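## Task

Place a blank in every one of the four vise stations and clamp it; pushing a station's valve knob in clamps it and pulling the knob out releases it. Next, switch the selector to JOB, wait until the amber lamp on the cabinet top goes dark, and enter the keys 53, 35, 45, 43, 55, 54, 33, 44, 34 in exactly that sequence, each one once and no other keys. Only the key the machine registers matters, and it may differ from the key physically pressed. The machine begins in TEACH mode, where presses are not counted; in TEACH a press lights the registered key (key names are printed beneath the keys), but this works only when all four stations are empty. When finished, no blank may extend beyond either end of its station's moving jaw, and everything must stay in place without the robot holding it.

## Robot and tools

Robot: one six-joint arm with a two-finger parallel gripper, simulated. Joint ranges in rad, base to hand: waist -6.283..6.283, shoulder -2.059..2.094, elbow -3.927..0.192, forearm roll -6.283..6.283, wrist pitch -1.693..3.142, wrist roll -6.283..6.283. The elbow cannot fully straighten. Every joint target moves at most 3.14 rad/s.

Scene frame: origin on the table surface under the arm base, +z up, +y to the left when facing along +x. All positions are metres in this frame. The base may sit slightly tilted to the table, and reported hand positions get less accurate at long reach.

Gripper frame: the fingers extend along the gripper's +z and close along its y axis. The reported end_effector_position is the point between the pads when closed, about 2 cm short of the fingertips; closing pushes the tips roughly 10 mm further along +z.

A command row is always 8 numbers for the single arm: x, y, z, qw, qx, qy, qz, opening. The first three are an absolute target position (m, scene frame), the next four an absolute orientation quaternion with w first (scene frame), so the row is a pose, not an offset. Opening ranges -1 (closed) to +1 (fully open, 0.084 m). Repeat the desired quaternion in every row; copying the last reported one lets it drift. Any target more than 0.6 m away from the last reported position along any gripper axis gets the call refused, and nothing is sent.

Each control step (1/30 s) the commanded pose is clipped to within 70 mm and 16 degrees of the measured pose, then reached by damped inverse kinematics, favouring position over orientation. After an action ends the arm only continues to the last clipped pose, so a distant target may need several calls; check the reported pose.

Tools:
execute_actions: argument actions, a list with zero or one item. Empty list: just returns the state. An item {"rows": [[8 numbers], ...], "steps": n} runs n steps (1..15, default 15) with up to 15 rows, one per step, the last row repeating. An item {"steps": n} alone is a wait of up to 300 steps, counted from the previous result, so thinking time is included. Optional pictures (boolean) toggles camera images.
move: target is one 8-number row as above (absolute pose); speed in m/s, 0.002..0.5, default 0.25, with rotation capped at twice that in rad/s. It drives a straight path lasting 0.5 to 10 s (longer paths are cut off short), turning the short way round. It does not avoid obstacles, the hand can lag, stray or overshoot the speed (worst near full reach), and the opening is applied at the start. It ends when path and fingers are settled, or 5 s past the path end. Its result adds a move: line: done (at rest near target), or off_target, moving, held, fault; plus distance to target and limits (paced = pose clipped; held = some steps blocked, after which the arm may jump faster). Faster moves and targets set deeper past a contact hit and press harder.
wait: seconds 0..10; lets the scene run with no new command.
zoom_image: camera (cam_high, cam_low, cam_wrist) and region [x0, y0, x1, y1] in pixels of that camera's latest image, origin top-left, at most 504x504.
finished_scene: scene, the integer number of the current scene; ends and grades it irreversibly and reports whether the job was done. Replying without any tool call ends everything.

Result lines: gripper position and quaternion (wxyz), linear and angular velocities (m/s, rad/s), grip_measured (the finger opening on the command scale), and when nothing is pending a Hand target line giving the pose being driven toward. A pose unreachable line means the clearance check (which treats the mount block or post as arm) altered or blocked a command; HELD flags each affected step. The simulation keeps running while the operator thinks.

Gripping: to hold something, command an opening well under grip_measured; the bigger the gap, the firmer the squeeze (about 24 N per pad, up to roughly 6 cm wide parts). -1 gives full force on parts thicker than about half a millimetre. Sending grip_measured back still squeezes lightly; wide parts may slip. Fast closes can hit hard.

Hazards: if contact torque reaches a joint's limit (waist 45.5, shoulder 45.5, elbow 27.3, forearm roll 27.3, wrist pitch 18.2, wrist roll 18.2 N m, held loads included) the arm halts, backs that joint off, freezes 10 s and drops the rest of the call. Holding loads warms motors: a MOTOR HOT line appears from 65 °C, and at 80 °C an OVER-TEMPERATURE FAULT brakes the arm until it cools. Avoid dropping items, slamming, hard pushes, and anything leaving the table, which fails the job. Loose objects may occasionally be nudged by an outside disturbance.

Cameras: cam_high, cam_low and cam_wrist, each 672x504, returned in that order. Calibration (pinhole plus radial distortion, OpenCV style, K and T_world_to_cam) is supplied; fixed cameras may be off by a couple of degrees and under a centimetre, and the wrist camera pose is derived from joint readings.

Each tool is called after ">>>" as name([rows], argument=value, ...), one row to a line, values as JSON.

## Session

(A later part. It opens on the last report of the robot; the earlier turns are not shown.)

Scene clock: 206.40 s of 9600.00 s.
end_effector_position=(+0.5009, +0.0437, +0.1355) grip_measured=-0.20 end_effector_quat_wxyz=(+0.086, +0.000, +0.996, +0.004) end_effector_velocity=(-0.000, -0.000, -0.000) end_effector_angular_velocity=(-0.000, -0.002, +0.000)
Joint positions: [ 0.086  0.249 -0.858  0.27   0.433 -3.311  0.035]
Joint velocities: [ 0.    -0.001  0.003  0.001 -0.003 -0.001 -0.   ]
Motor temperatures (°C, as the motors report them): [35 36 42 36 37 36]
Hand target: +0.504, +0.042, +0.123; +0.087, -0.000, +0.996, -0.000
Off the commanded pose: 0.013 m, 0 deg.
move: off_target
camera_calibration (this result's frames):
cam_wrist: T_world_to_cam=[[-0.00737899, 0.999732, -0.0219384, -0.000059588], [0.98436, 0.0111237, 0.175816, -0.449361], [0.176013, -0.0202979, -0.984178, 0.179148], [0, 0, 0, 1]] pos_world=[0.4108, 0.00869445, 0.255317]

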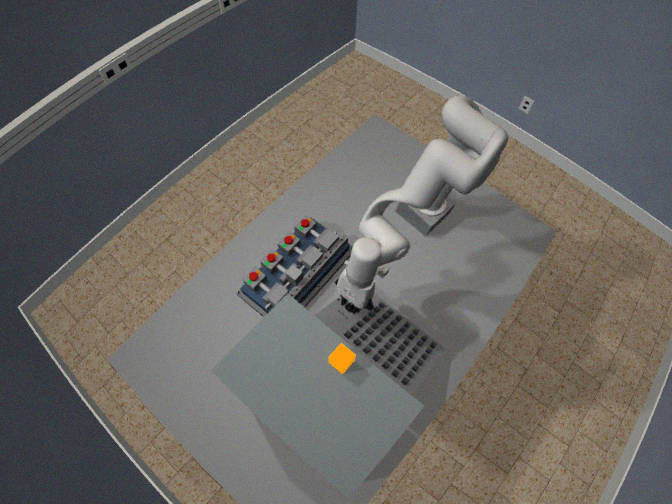

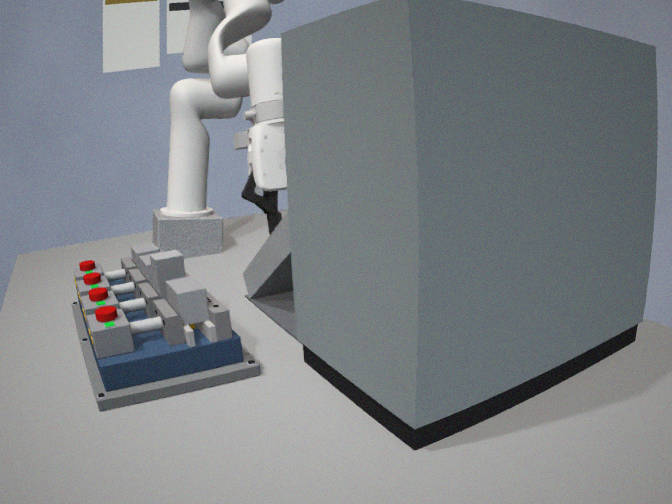

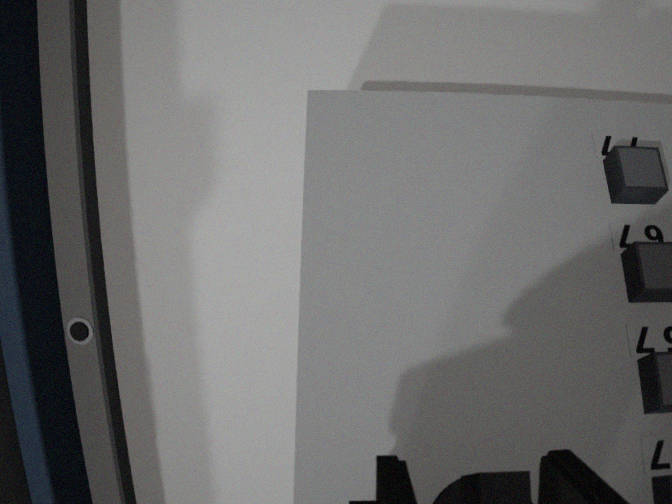

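>>> move(target=[0.501,0.043,0.134,0.0804,0.3467,0.920,0.1618,-0.8], speed=0.2)

Scene clock: 210.40 s of 9600.00 s.
end_effector_position=(+0.5028, +0.0432, +0.1390) grip_measured=-0.45 end_effector_quat_wxyz=(+0.084, +0.345, +0.920, +0.163) end_effector_velocity=(+0.000, +0.000, +0.000) end_effector_angular_velocity=(+0.006, -0.002, -0.008)
Joint positions: [ 0.036  0.242 -0.844  0.899  0.46  -3.194  0.024]
Joint velocities: [-0.     0.     0.     0.014 -0.    -0.004  0.   ]
Motor temperatures (°C, as the motors report them): [35 36 43 36 38 36]
Hand target: +0.501, +0.043, +0.134; +0.080, +0.347, +0.920, +0.162
Off the commanded pose: 0.005 m, 1 deg.
move: off_target
camera_calibration (this result's frames):
cam_wrist: T_world_to_cam=[[0.6059, 0.722892, 0.332133, -0.345111], [0.753465, -0.655426, 0.0520218, -0.289685], [0.255295, 0.218731, -0.941797, 0.126152], [0, 0, 0, 1]] pos_world=[0.395165, 0.0320173, 0.248502]

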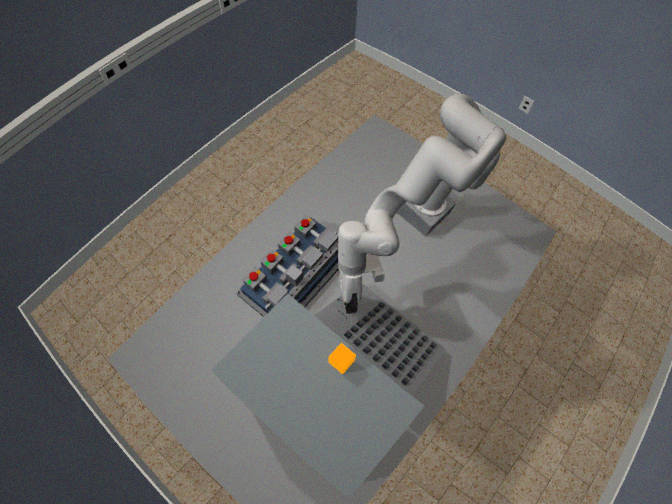

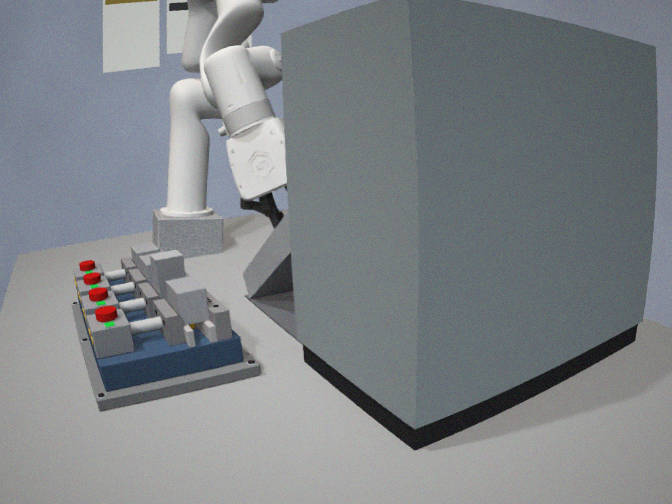

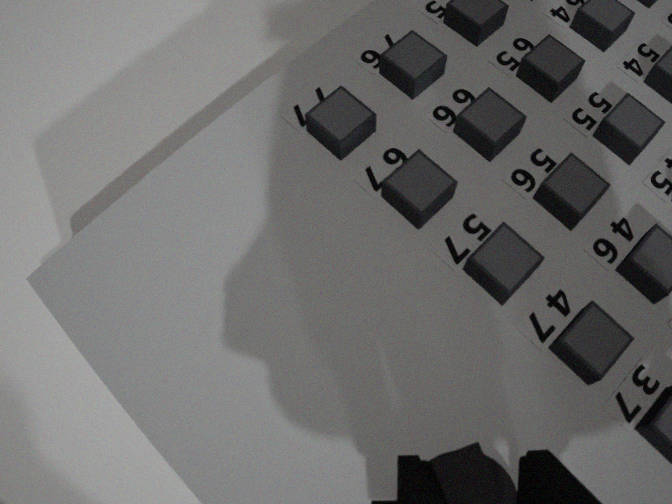

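>>> move(target=[0.49,0.043,0.165,0.0804,0.3467,0.920,0.1618,0], speed=0.1)

>>> move(target=[0.44,0.042,0.19,0.087,0,0.996,0,0])

Scene clock: 212.50 s of 9600.00 s.
end_effector_position=(+0.4901, +0.0432, +0.1645) grip_measured=-0.01 end_effector_quat_wxyz=(+0.080, +0.347, +0.920, +0.162) end_effector_velocity=(+0.000, -0.001, +0.003) end_effector_angular_velocity=(-0.002, -0.003, -0.002)
Joint positions: [ 0.016  0.144 -0.797  0.815  0.508 -3.116  0.044]
Joint velocities: [-0.002 -0.008  0.002 -0.007  0.001  0.007 -0.   ]
Motor temperatures (°C, as the motors report them): [35 36 43 36 38 36]
Hand target: +0.490, +0.043, +0.165; +0.080, +0.347, +0.920, +0.162
Off the commanded pose: 0.000 m, 0 deg.
move: done
camera_calibration (this result's frames):
cam_wrist: T_world_to_cam=[[0.6098, 0.721665, 0.327633, -0.346951], [0.753061, -0.656456, 0.0443324, -0.280001], [0.24707, 0.219694, -0.943764, 0.157771], [0, 0, 0, 1]] pos_world=[0.383448, 0.0319128, 0.274985]

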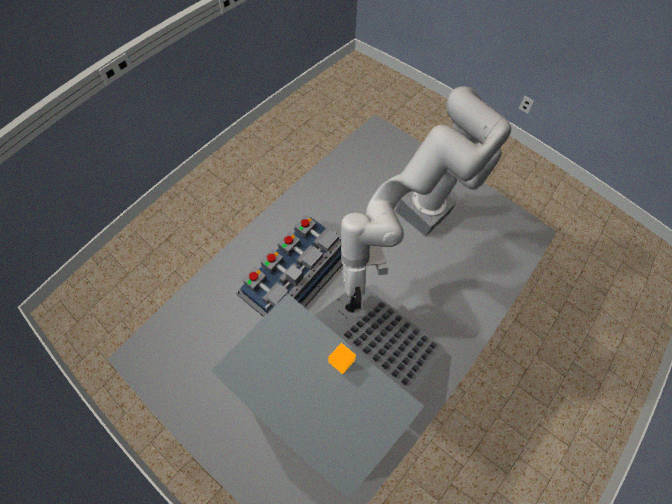

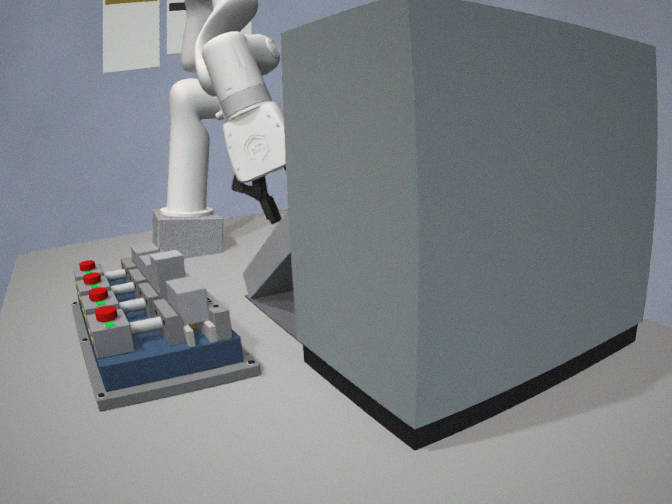

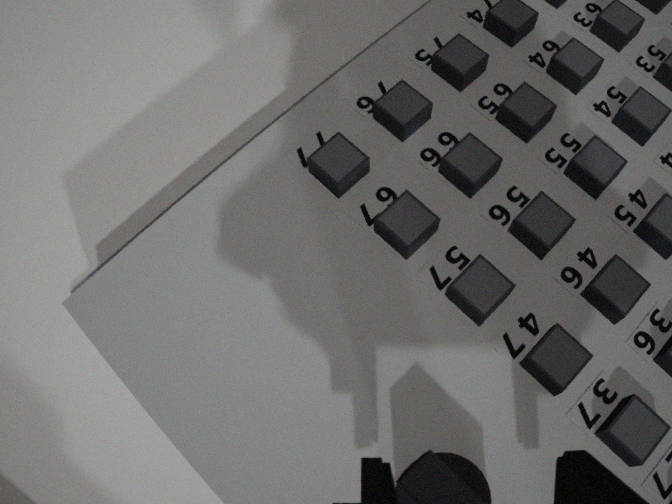

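Scene clock: 214.57 s of 9600.00 s.
end_effector_position=(+0.4402, +0.0423, +0.1899) grip_measured=-0.01 end_effector_quat_wxyz=(+0.087, +0.000, +0.996, +0.001) end_effector_velocity=(-0.001, -0.000, +0.000) end_effector_angular_velocity=(-0.008, -0.000, +0.010)
Joint positions: [ 0.068 -0.061 -0.651  0.218  0.531 -3.271  0.044]
Joint velocities: [ 0.002 -0.004  0.003 -0.012 -0.     0.001  0.   ]
Motor temperatures (°C, as the motors report them): [35 36 43 36 38 36]
Hand target: +0.440, +0.042, +0.190; +0.087, -0.000, +0.996, +0.000
Off the commanded pose: 0.000 m, 0 deg.
move: done
camera_calibration (this result's frames):
cam_wrist: T_world_to_cam=[[-0.00689026, 0.999587, -0.0278845, 0.0030086], [0.983799, 0.0117717, 0.178887, -0.39951], [0.179142, -0.0262002, -0.983474, 0.24211], [0, 0, 0, 1]] pos_world=[0.349686, 0.00803886, 0.30966]

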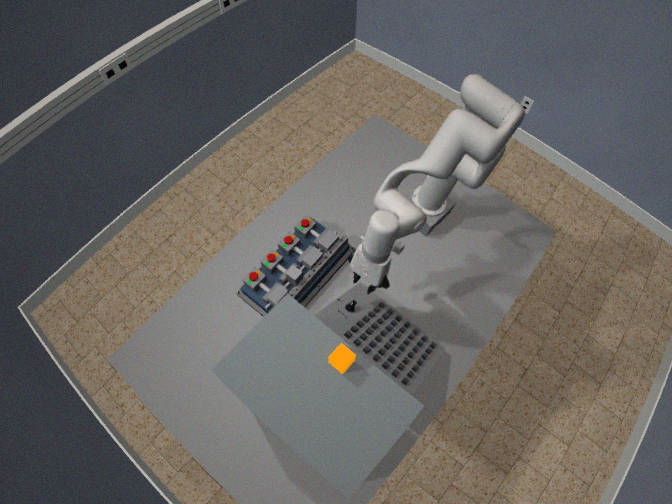

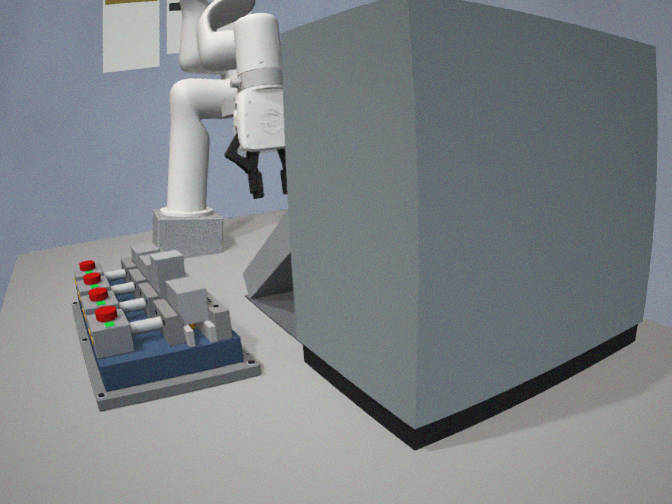

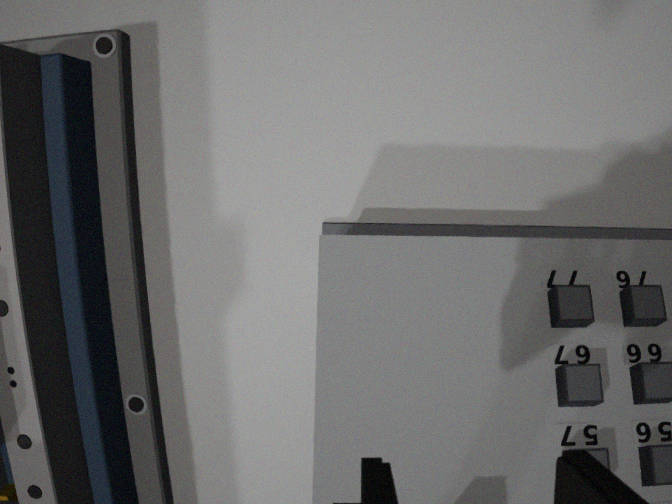

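>>> zoom_image(camera="cam_high", region=[310,280,390,340])

Region (310, 280, 390, 340) of cam_high's 672x504 image, scaled by 6.300, with more detail than that image has; it fills the top 378 rows of this view, and the rest is white.

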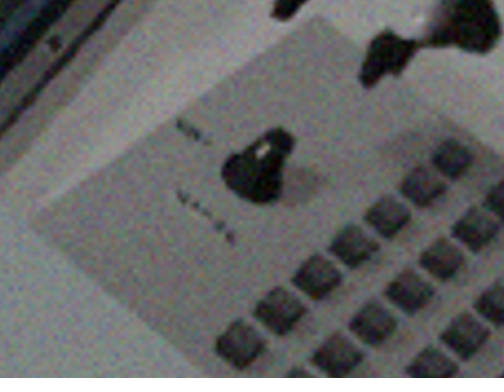

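>>> move(target=[0.48,-0.03,0.2,0.0615,0.6406,0.7043,0.2989,0])

Scene clock: 221.43 s of 9600.00 s.
end_effector_position=(+0.4797, -0.0300, +0.1999) grip_measured=-0.01 end_effector_quat_wxyz=(+0.061, +0.641, +0.705, +0.299) end_effector_velocity=(+0.000, -0.000, -0.000) end_effector_angular_velocity=(+0.008, -0.000, -0.010)
Joint positions: [-0.222  0.052 -0.722  1.221  0.614 -2.913  0.044]
Joint velocities: [-0.001  0.001  0.001  0.009  0.001  0.003 -0.   ]
Motor temperatures (°C, as the motors report them): [35 36 42 36 38 36]
Hand target: +0.480, -0.030, +0.200; +0.061, +0.641, +0.704, +0.299
Off the commanded pose: 0.000 m, 0 deg.
After step 90, 0.23 s passed at rest.
move: done
camera_calibration (this result's frames):
cam_wrist: T_world_to_cam=[[0.876971, 0.0220677, 0.480036, -0.479036], [0.180506, -0.94092, -0.286509, 0.0104232], [0.445353, 0.337909, -0.829143, 0.0952884], [0, 0, 0, 1]] pos_world=[0.375782, -0.0118202, 0.311948]

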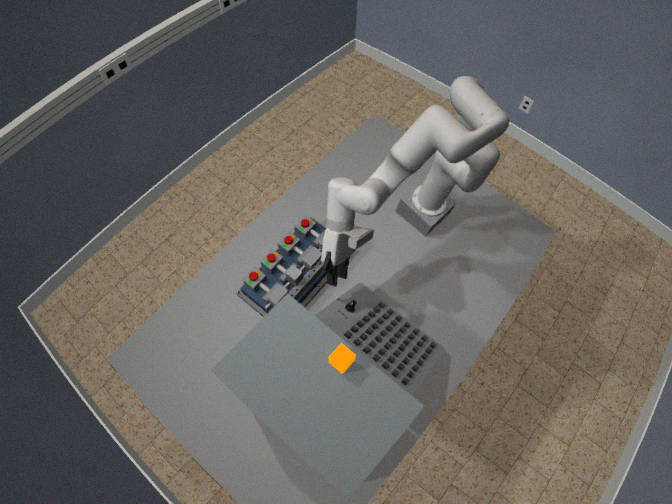

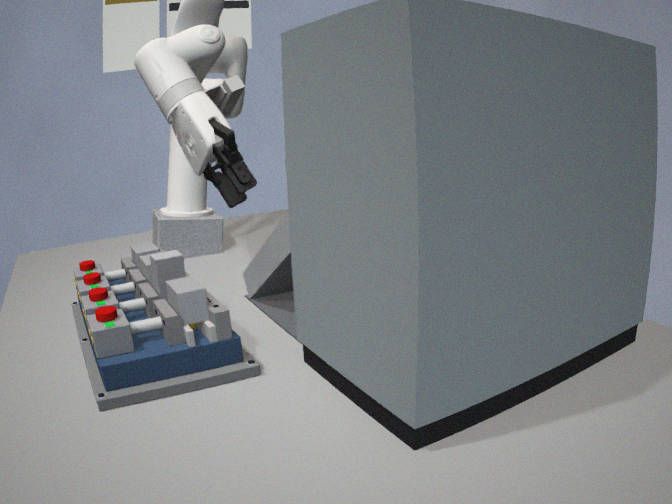

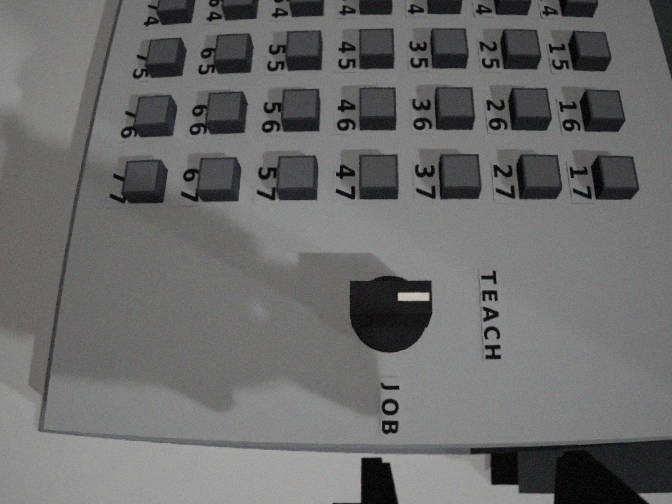

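>>> move(target=[0.49,0.044,0.17,0.087,0,0.996,0,-0.5])

>>> move(target=[0.503,0.044,0.128,0.087,0,0.996,0,-0.5], speed=0.03)

Scene clock: 230.53 s of 9600.00 s.
end_effector_position=(+0.4903, +0.0439, +0.1702) grip_measured=-0.52 end_effector_quat_wxyz=(+0.088, +0.000, +0.996, +0.000) end_effector_velocity=(+0.000, +0.001, -0.000) end_effector_angular_velocity=(-0.008, +0.001, +0.009)
Joint positions: [ 0.075  0.135 -0.824  0.222  0.507 -3.272  0.021]
Joint velocities: [ 0.003  0.001 -0.    -0.014 -0.001  0.004 -0.   ]
Motor temperatures (°C, as the motors report them): [35 36 42 36 37 36]
Hand target: +0.490, +0.044, +0.170; +0.088, -0.000, +0.996, -0.000
Off the commanded pose: 0.000 m, 0 deg.
After step 90, 2.47 s passed at rest.
move: done
camera_calibration (this result's frames):
cam_wrist: T_world_to_cam=[[-0.00674845, 0.999558, -0.028944, 0.00133422], [0.983656, 0.0118438, 0.179671, -0.445334], [0.179934, -0.0272584, -0.983301, 0.213347], [0, 0, 0, 1]] pos_world=[0.399676, 0.0097563, 0.289836]

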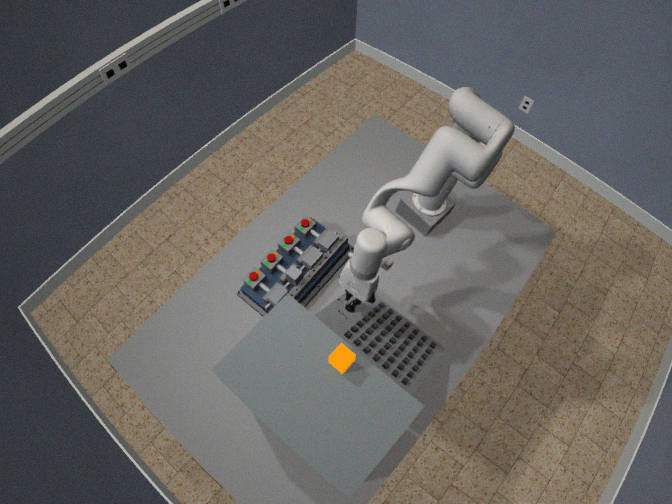

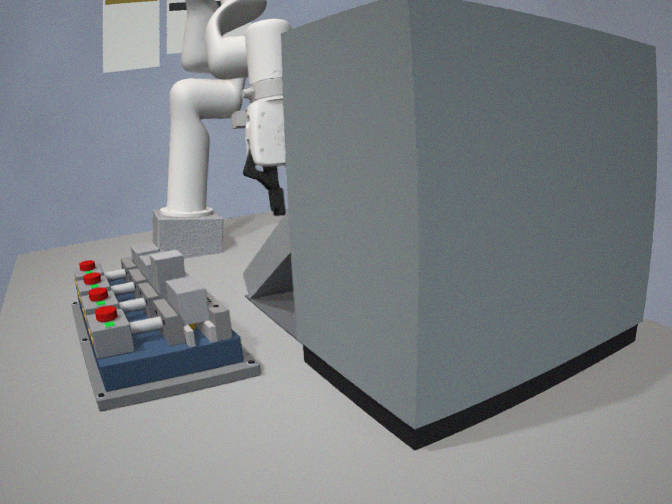

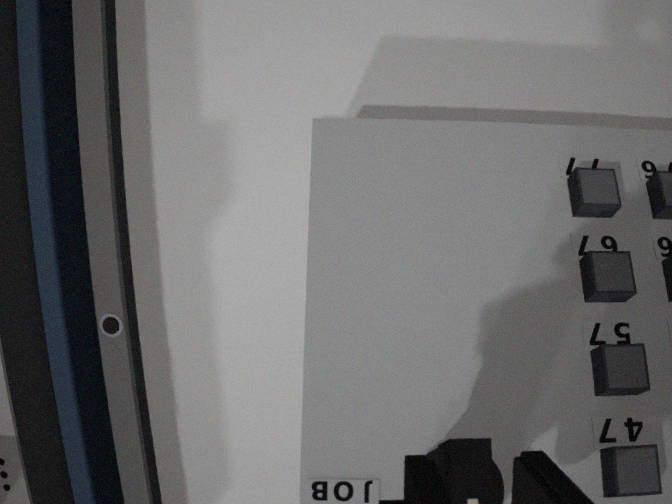

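Scene clock: 232.40 s of 9600.00 s.
end_effector_position=(+0.5062, +0.0461, +0.1405) grip_measured=-0.51 end_effector_quat_wxyz=(+0.096, -0.001, +0.995, +0.002) end_effector_velocity=(+0.000, +0.000, +0.000) end_effector_angular_velocity=(-0.002, -0.003, +0.006)
Joint positions: [ 0.092  0.243 -0.861  0.263  0.42  -3.302  0.022]
Joint velocities: [ 0.001 -0.001  0.002  0.    -0.004 -0.006  0.   ]
Motor temperatures (°C, as the motors report them): [35 36 42 36 38 36]
Hand target: +0.503, +0.044, +0.128; +0.087, +0.000, +0.996, -0.000
Off the commanded pose: 0.013 m, 1 deg.
move: off_target
camera_calibration (this result's frames):
cam_wrist: T_world_to_cam=[[-0.00939336, 0.999612, -0.0262055, -0.000668821], [0.980629, 0.0143362, 0.19535, -0.456509], [0.19565, -0.0238628, -0.980383, 0.172866], [0, 0, 0, 1]] pos_world=[0.413839, 0.0113382, 0.258637]

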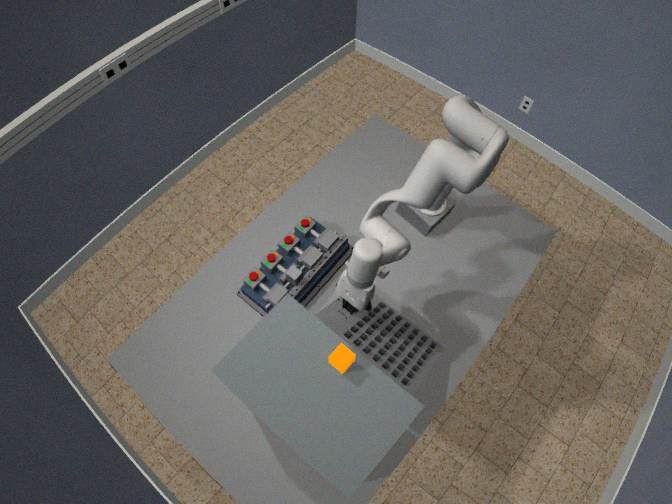

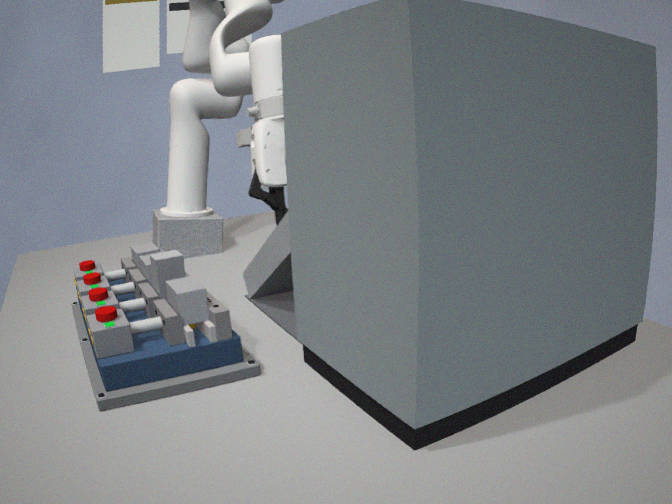

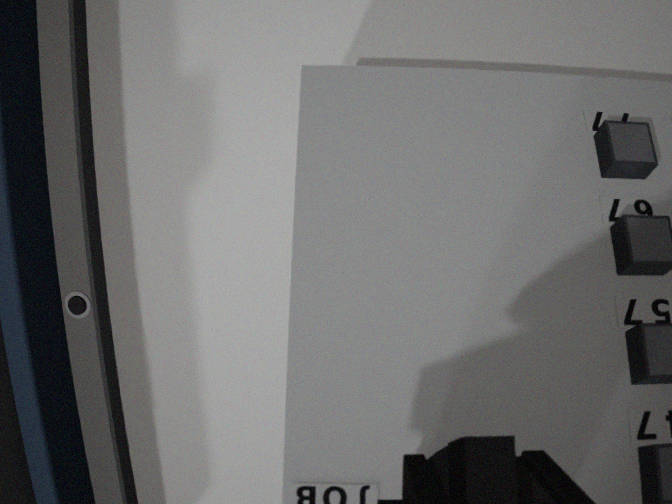

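>>> move(target=[0.497,0.046,0.155,0.087,0,0.996,0,-0.3], speed=0.05)

>>> move(target=[0.504,0.046,0.130,0.087,0,0.996,0,-0.3], speed=0.03)

Scene clock: 236.50 s of 9600.00 s.
end_effector_position=(+0.4971, +0.0460, +0.1546) grip_measured=-0.32 end_effector_quat_wxyz=(+0.087, -0.000, +0.996, +0.000) end_effector_velocity=(-0.001, +0.000, +0.002) end_effector_angular_velocity=(-0.000, +0.002, -0.001)
Joint positions: [ 0.085  0.19  -0.845  0.233  0.474 -3.276  0.03 ]
Joint velocities: [-0.001 -0.007  0.002 -0.003  0.006  0.003  0.   ]
Motor temperatures (°C, as the motors report them): [35 36 42 36 38 36]
Hand target: +0.497, +0.046, +0.155; +0.087, -0.000, +0.996, +0.000
Off the commanded pose: 0.000 m, 0 deg.
After step 90, 0.27 s passed at rest.
move: done
camera_calibration (this result's frames):
cam_wrist: T_world_to_cam=[[-0.00773109, 0.999551, -0.0289654, -0.000759083], [0.983957, 0.0127671, 0.177949, -0.449179], [0.178239, -0.0271249, -0.983613, 0.197797], [0, 0, 0, 1]] pos_world=[0.406712, 0.0118587, 0.274464]

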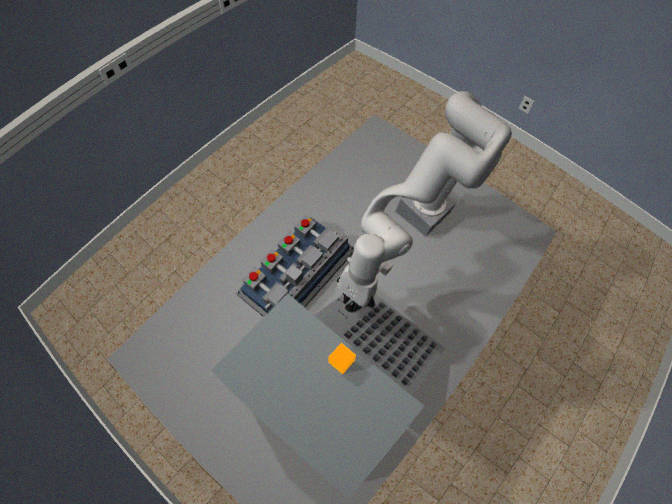

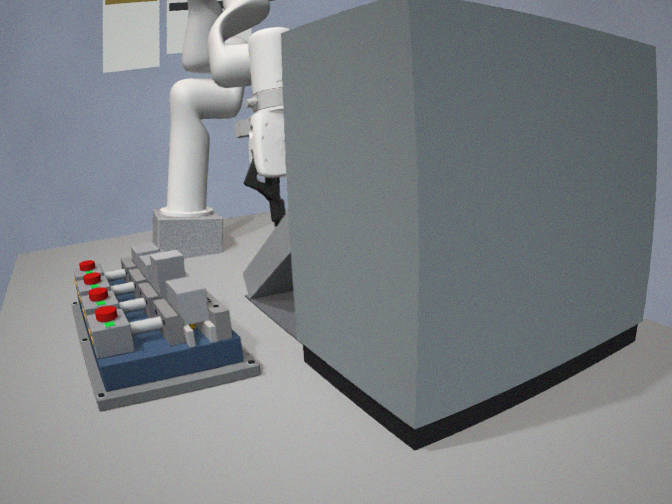

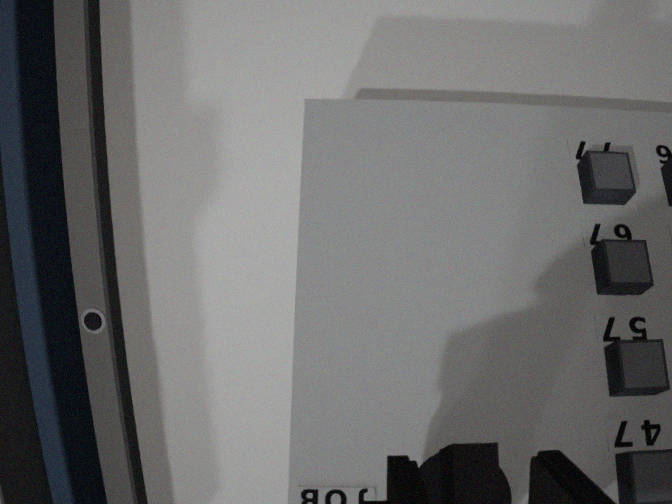

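Scene clock: 237.57 s of 9600.00 s.
end_effector_position=(+0.5031, +0.0463, +0.1379) grip_measured=-0.31 end_effector_quat_wxyz=(+0.089, +0.000, +0.996, +0.001) end_effector_velocity=(+0.002, +0.001, +0.001) end_effector_angular_velocity=(+0.004, -0.000, +0.001)
Joint positions: [ 0.092  0.246 -0.861  0.257  0.43  -3.294  0.03 ]
Joint velocities: [ 0.001  0.002 -0.008  0.007  0.006 -0.005 -0.   ]
Motor temperatures (°C, as the motors report them): [35 36 42 36 38 36]
Hand target: +0.504, +0.046, +0.130; +0.087, +0.000, +0.996, -0.000
Off the commanded pose: 0.008 m, 0 deg.
move: off_target
camera_calibration (this result's frames):
cam_wrist: T_world_to_cam=[[-0.00757132, 0.999614, -0.0267349, -0.0018869], [0.983166, 0.0123223, 0.182297, -0.452369], [0.182556, -0.0249046, -0.98288, 0.1779], [0, 0, 0, 1]] pos_world=[0.412263, 0.0118909, 0.257269]

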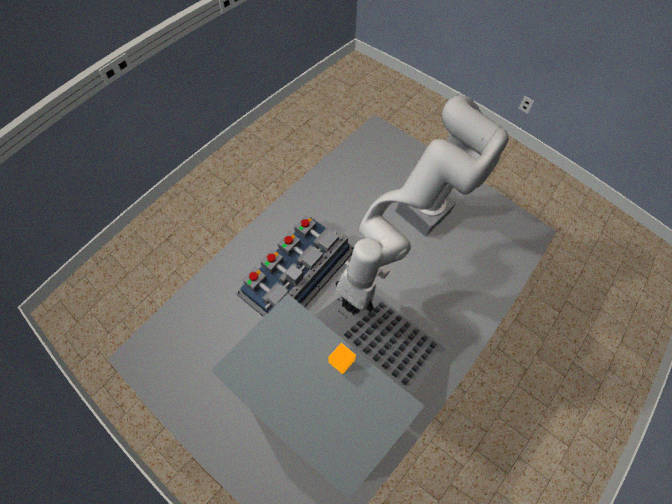

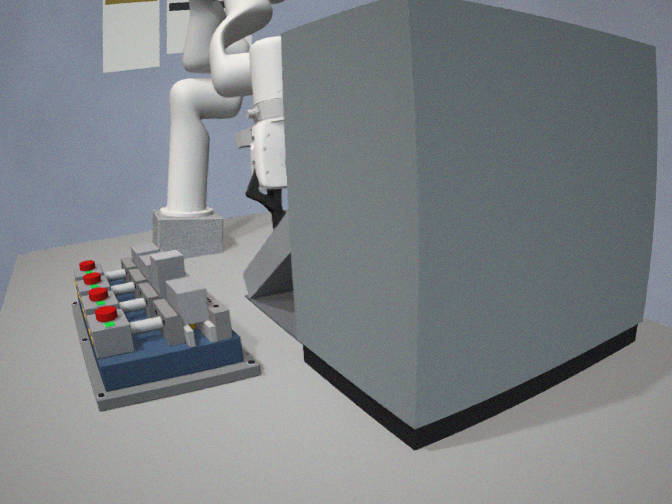

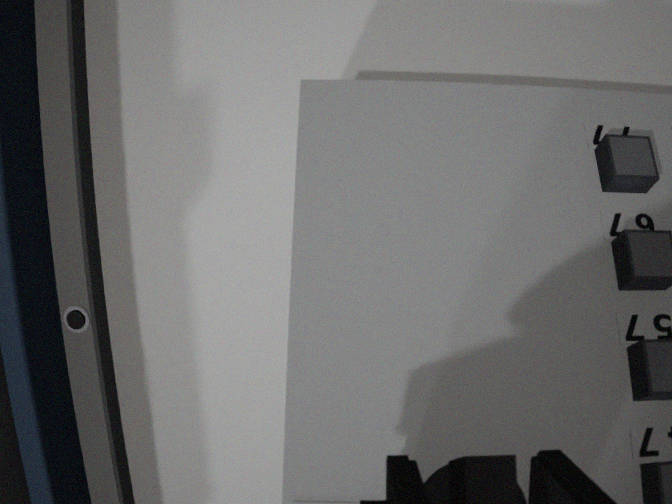

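>>> move(target=[0.502,0.048,0.141,0.087,0,0.996,0,-0.3], speed=0.03)

>>> move(target=[0.502,0.048,0.141,0.087,0,0.996,0,-1], speed=0.03)

Scene clock: 239.60 s of 9600.00 s.
end_effector_position=(+0.5047, +0.0500, +0.1418) grip_measured=-0.32 end_effector_quat_wxyz=(+0.090, -0.002, +0.996, +0.000) end_effector_velocity=(-0.003, -0.003, +0.001) end_effector_angular_velocity=(-0.001, +0.005, -0.006)
Joint positions: [ 0.098  0.239 -0.866  0.245  0.439 -3.28   0.03 ]
Joint velocities: [-0.006 -0.01   0.009 -0.004  0.006  0.003 -0.001]
Motor temperatures (°C, as the motors report them): [35 36 42 36 38 36]
Hand target: +0.502, +0.048, +0.141; +0.087, -0.000, +0.996, +0.000
Off the commanded pose: 0.003 m, 0 deg.
move: done
camera_calibration (this result's frames):
cam_wrist: T_world_to_cam=[[-0.0114644, 0.999512, -0.0290737, -0.00309422], [0.982791, 0.0166239, 0.183972, -0.4549], [0.184366, -0.0264642, -0.982501, 0.180656], [0, 0, 0, 1]] pos_world=[0.413729, 0.0154359, 0.261094]

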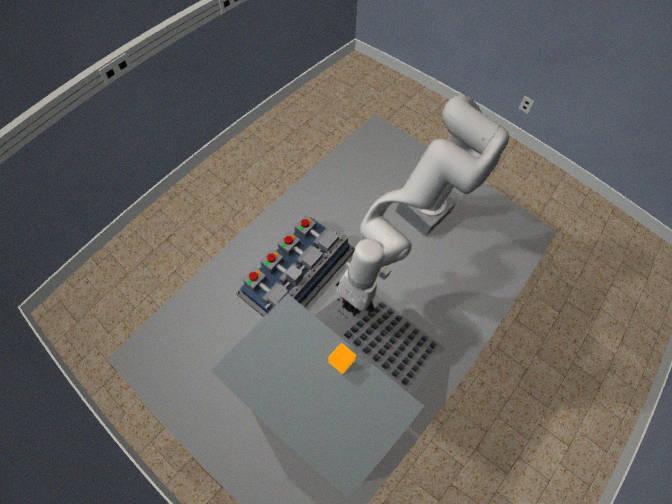

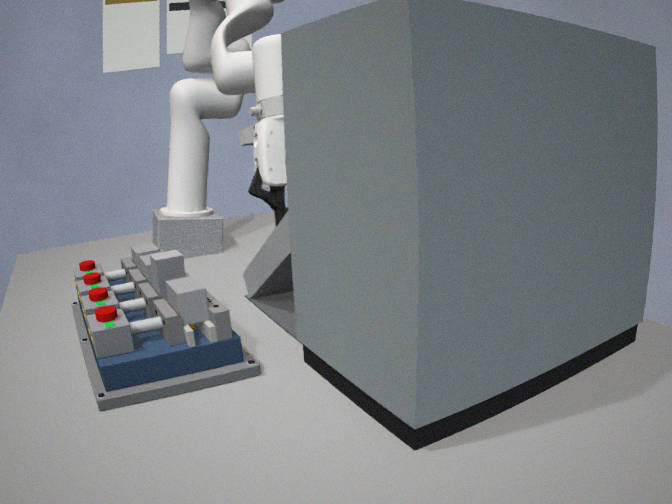

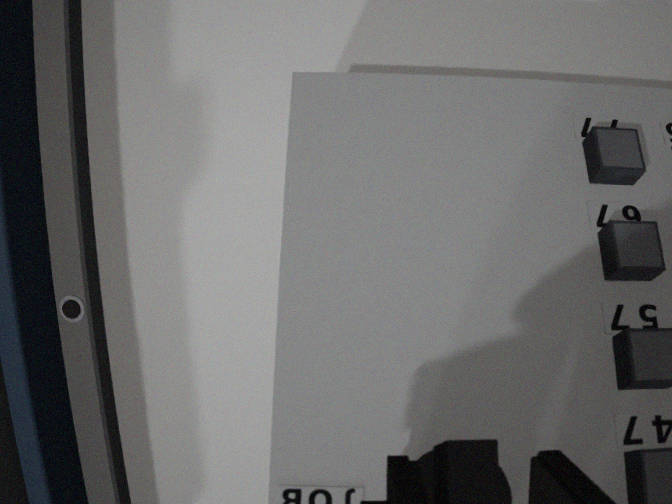

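Scene clock: 240.30 s of 9600.00 s.
end_effector_position=(+0.5049, +0.0476, +0.1431) grip_measured=-0.73 end_effector_quat_wxyz=(+0.091, +0.000, +0.996, -0.000) end_effector_velocity=(-0.002, -0.000, -0.001) end_effector_angular_velocity=(-0.001, +0.001, -0.001)
Joint positions: [ 0.093  0.236 -0.865  0.244  0.439 -3.28   0.012]
Joint velocities: [ 0.001 -0.003  0.009  0.    -0.004  0.001 -0.   ]
Motor temperatures (°C, as the motors report them): [35 36 42 36 38 36]
Hand target: +0.502, +0.048, +0.141; +0.087, +0.000, +0.996, -0.000
Off the commanded pose: 0.004 m, 0 deg.
move: off_target
camera_calibration (this result's frames):
cam_wrist: T_world_to_cam=[[-0.00677807, 0.999543, -0.0294569, -0.00301795], [0.982415, 0.0121527, 0.186315, -0.455215], [0.186588, -0.0276761, -0.982048, 0.180705], [0, 0, 0, 1]] pos_world=[0.413472, 0.0135499, 0.262186]

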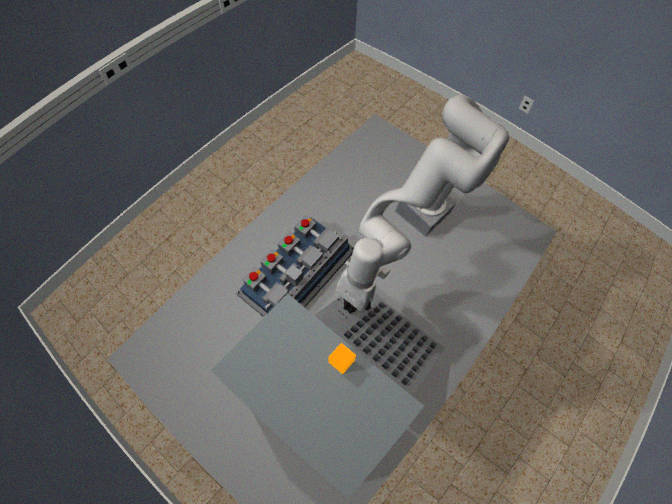

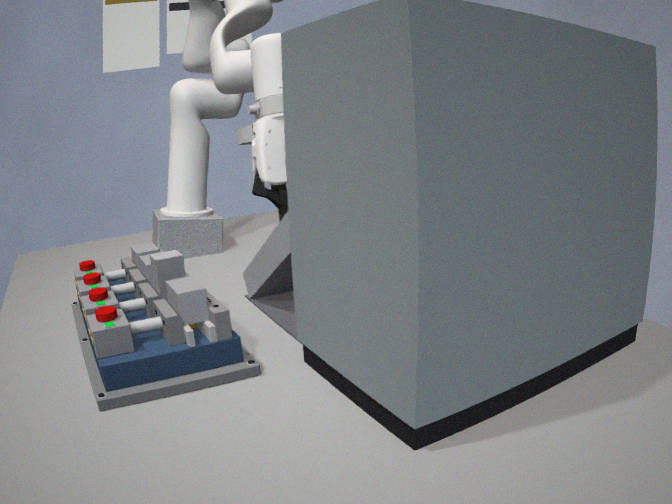

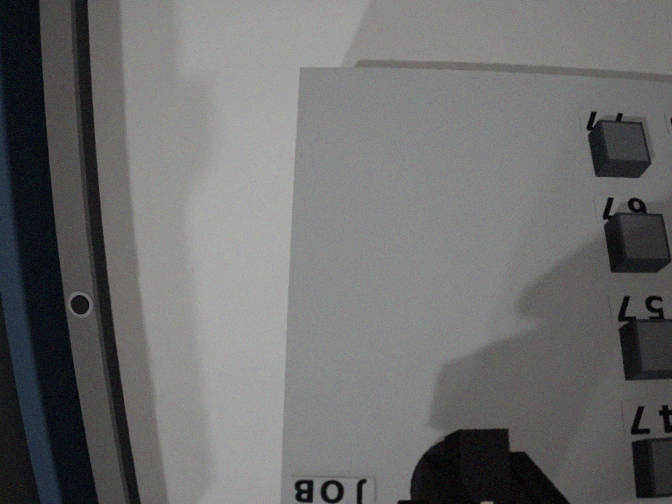

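>>> move(target=[0.5025,0.0415,0.142,0.0804,0.3467,0.920,0.1618,-1], speed=0.2)

>>> move(target=[0.497,0.039,0.139,0.0615,0.6406,0.7043,0.2989,-1], speed=0.2)

Scene clock: 243.97 s of 9600.00 s.
end_effector_position=(+0.5028, +0.0397, +0.1419) grip_measured=-0.73 end_effector_quat_wxyz=(+0.082, +0.348, +0.920, +0.160) end_effector_velocity=(+0.000, +0.000, +0.000) end_effector_angular_velocity=(+0.007, -0.001, -0.008)
Joint positions: [ 0.026  0.237 -0.846  0.869  0.471 -3.169  0.012]
Joint velocities: [-0.001 -0.     0.     0.012  0.002 -0.002 -0.   ]
Motor temperatures (°C, as the motors report them): [35 36 42 36 38 36]
Hand target: +0.502, +0.041, +0.142; +0.080, +0.347, +0.920, +0.162
Off the commanded pose: 0.002 m, 0 deg.
move: done
camera_calibration (this result's frames):
cam_wrist: T_world_to_cam=[[0.611162, 0.721603, 0.325223, -0.345175], [0.75119, -0.65827, 0.0489229, -0.290522], [0.249388, 0.214405, -0.944371, 0.133101], [0, 0, 0, 1]] pos_world=[0.396001, 0.0292996, 0.252169]

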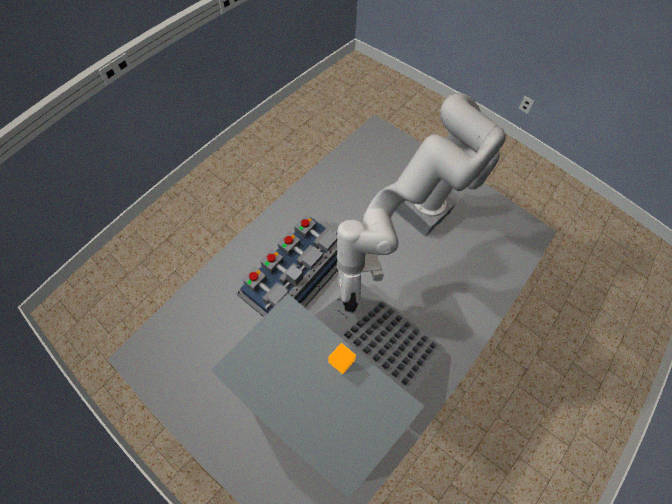

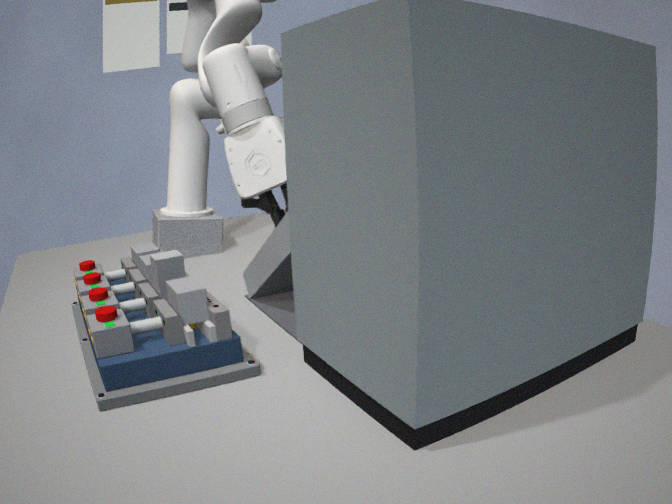

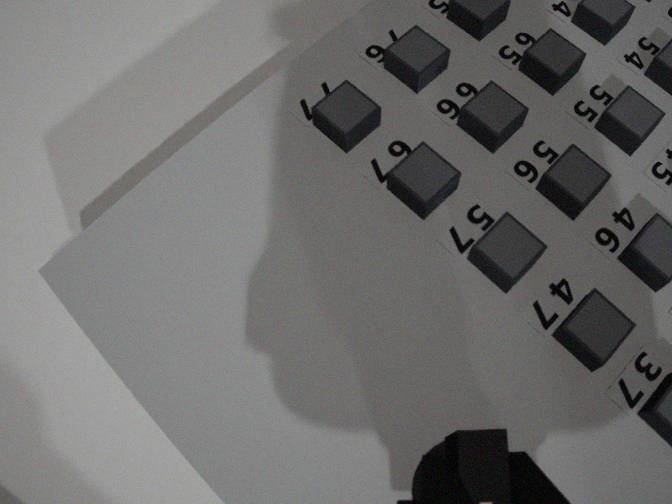

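Scene clock: 246.40 s of 9600.00 s.
end_effector_position=(+0.4966, +0.0368, +0.1384) grip_measured=-0.72 end_effector_quat_wxyz=(+0.064, +0.642, +0.705, +0.296) end_effector_velocity=(+0.000, +0.000, +0.000) end_effector_angular_velocity=(+0.006, -0.003, -0.008)
Joint positions: [ 0.007  0.217 -0.77   1.559  0.455 -3.087  0.012]
Joint velocities: [-0.    -0.001  0.002  0.016  0.001 -0.007 -0.   ]
Motor temperatures (°C, as the motors report them): [35 36 42 36 39 36]
Hand target: +0.497, +0.039, +0.139; +0.061, +0.641, +0.704, +0.299
Off the commanded pose: 0.002 m, 0 deg.
move: done
camera_calibration (this result's frames):
cam_wrist: T_world_to_cam=[[0.877301, 0.0222031, 0.479427, -0.465905], [0.176631, -0.943756, -0.27951, 0.0537369], [0.446256, 0.329896, -0.83188, 0.0144362], [0, 0, 0, 1]] pos_world=[0.392805, 0.0562966, 0.250396]

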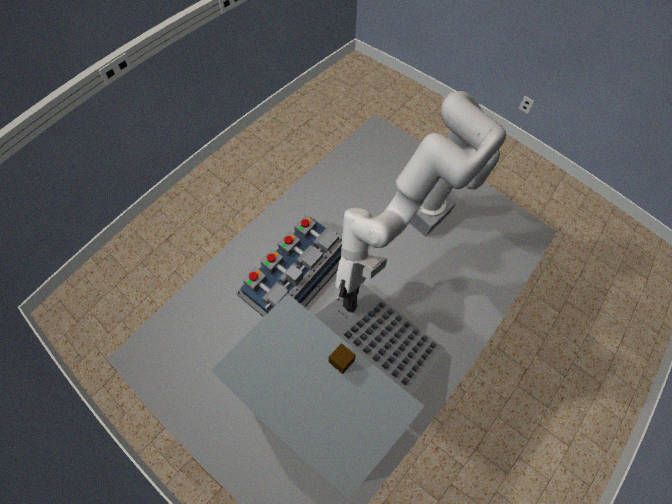

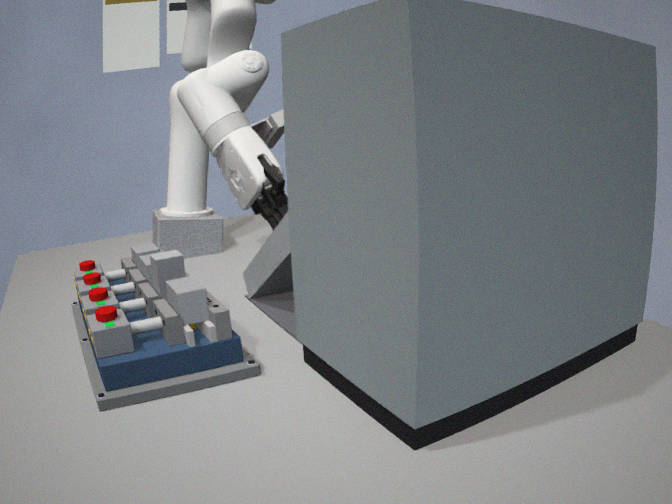

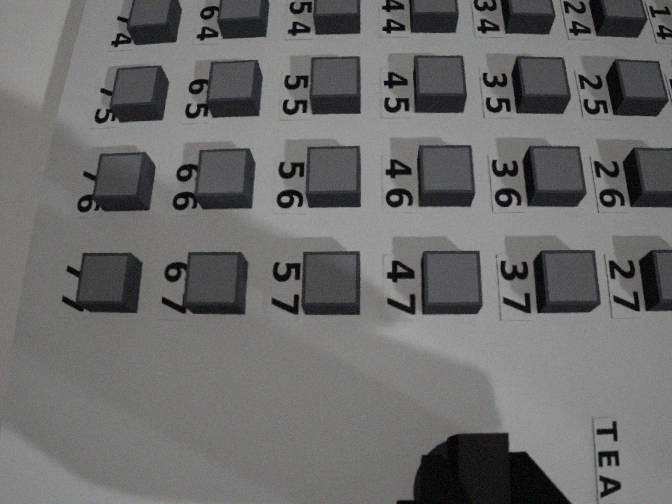

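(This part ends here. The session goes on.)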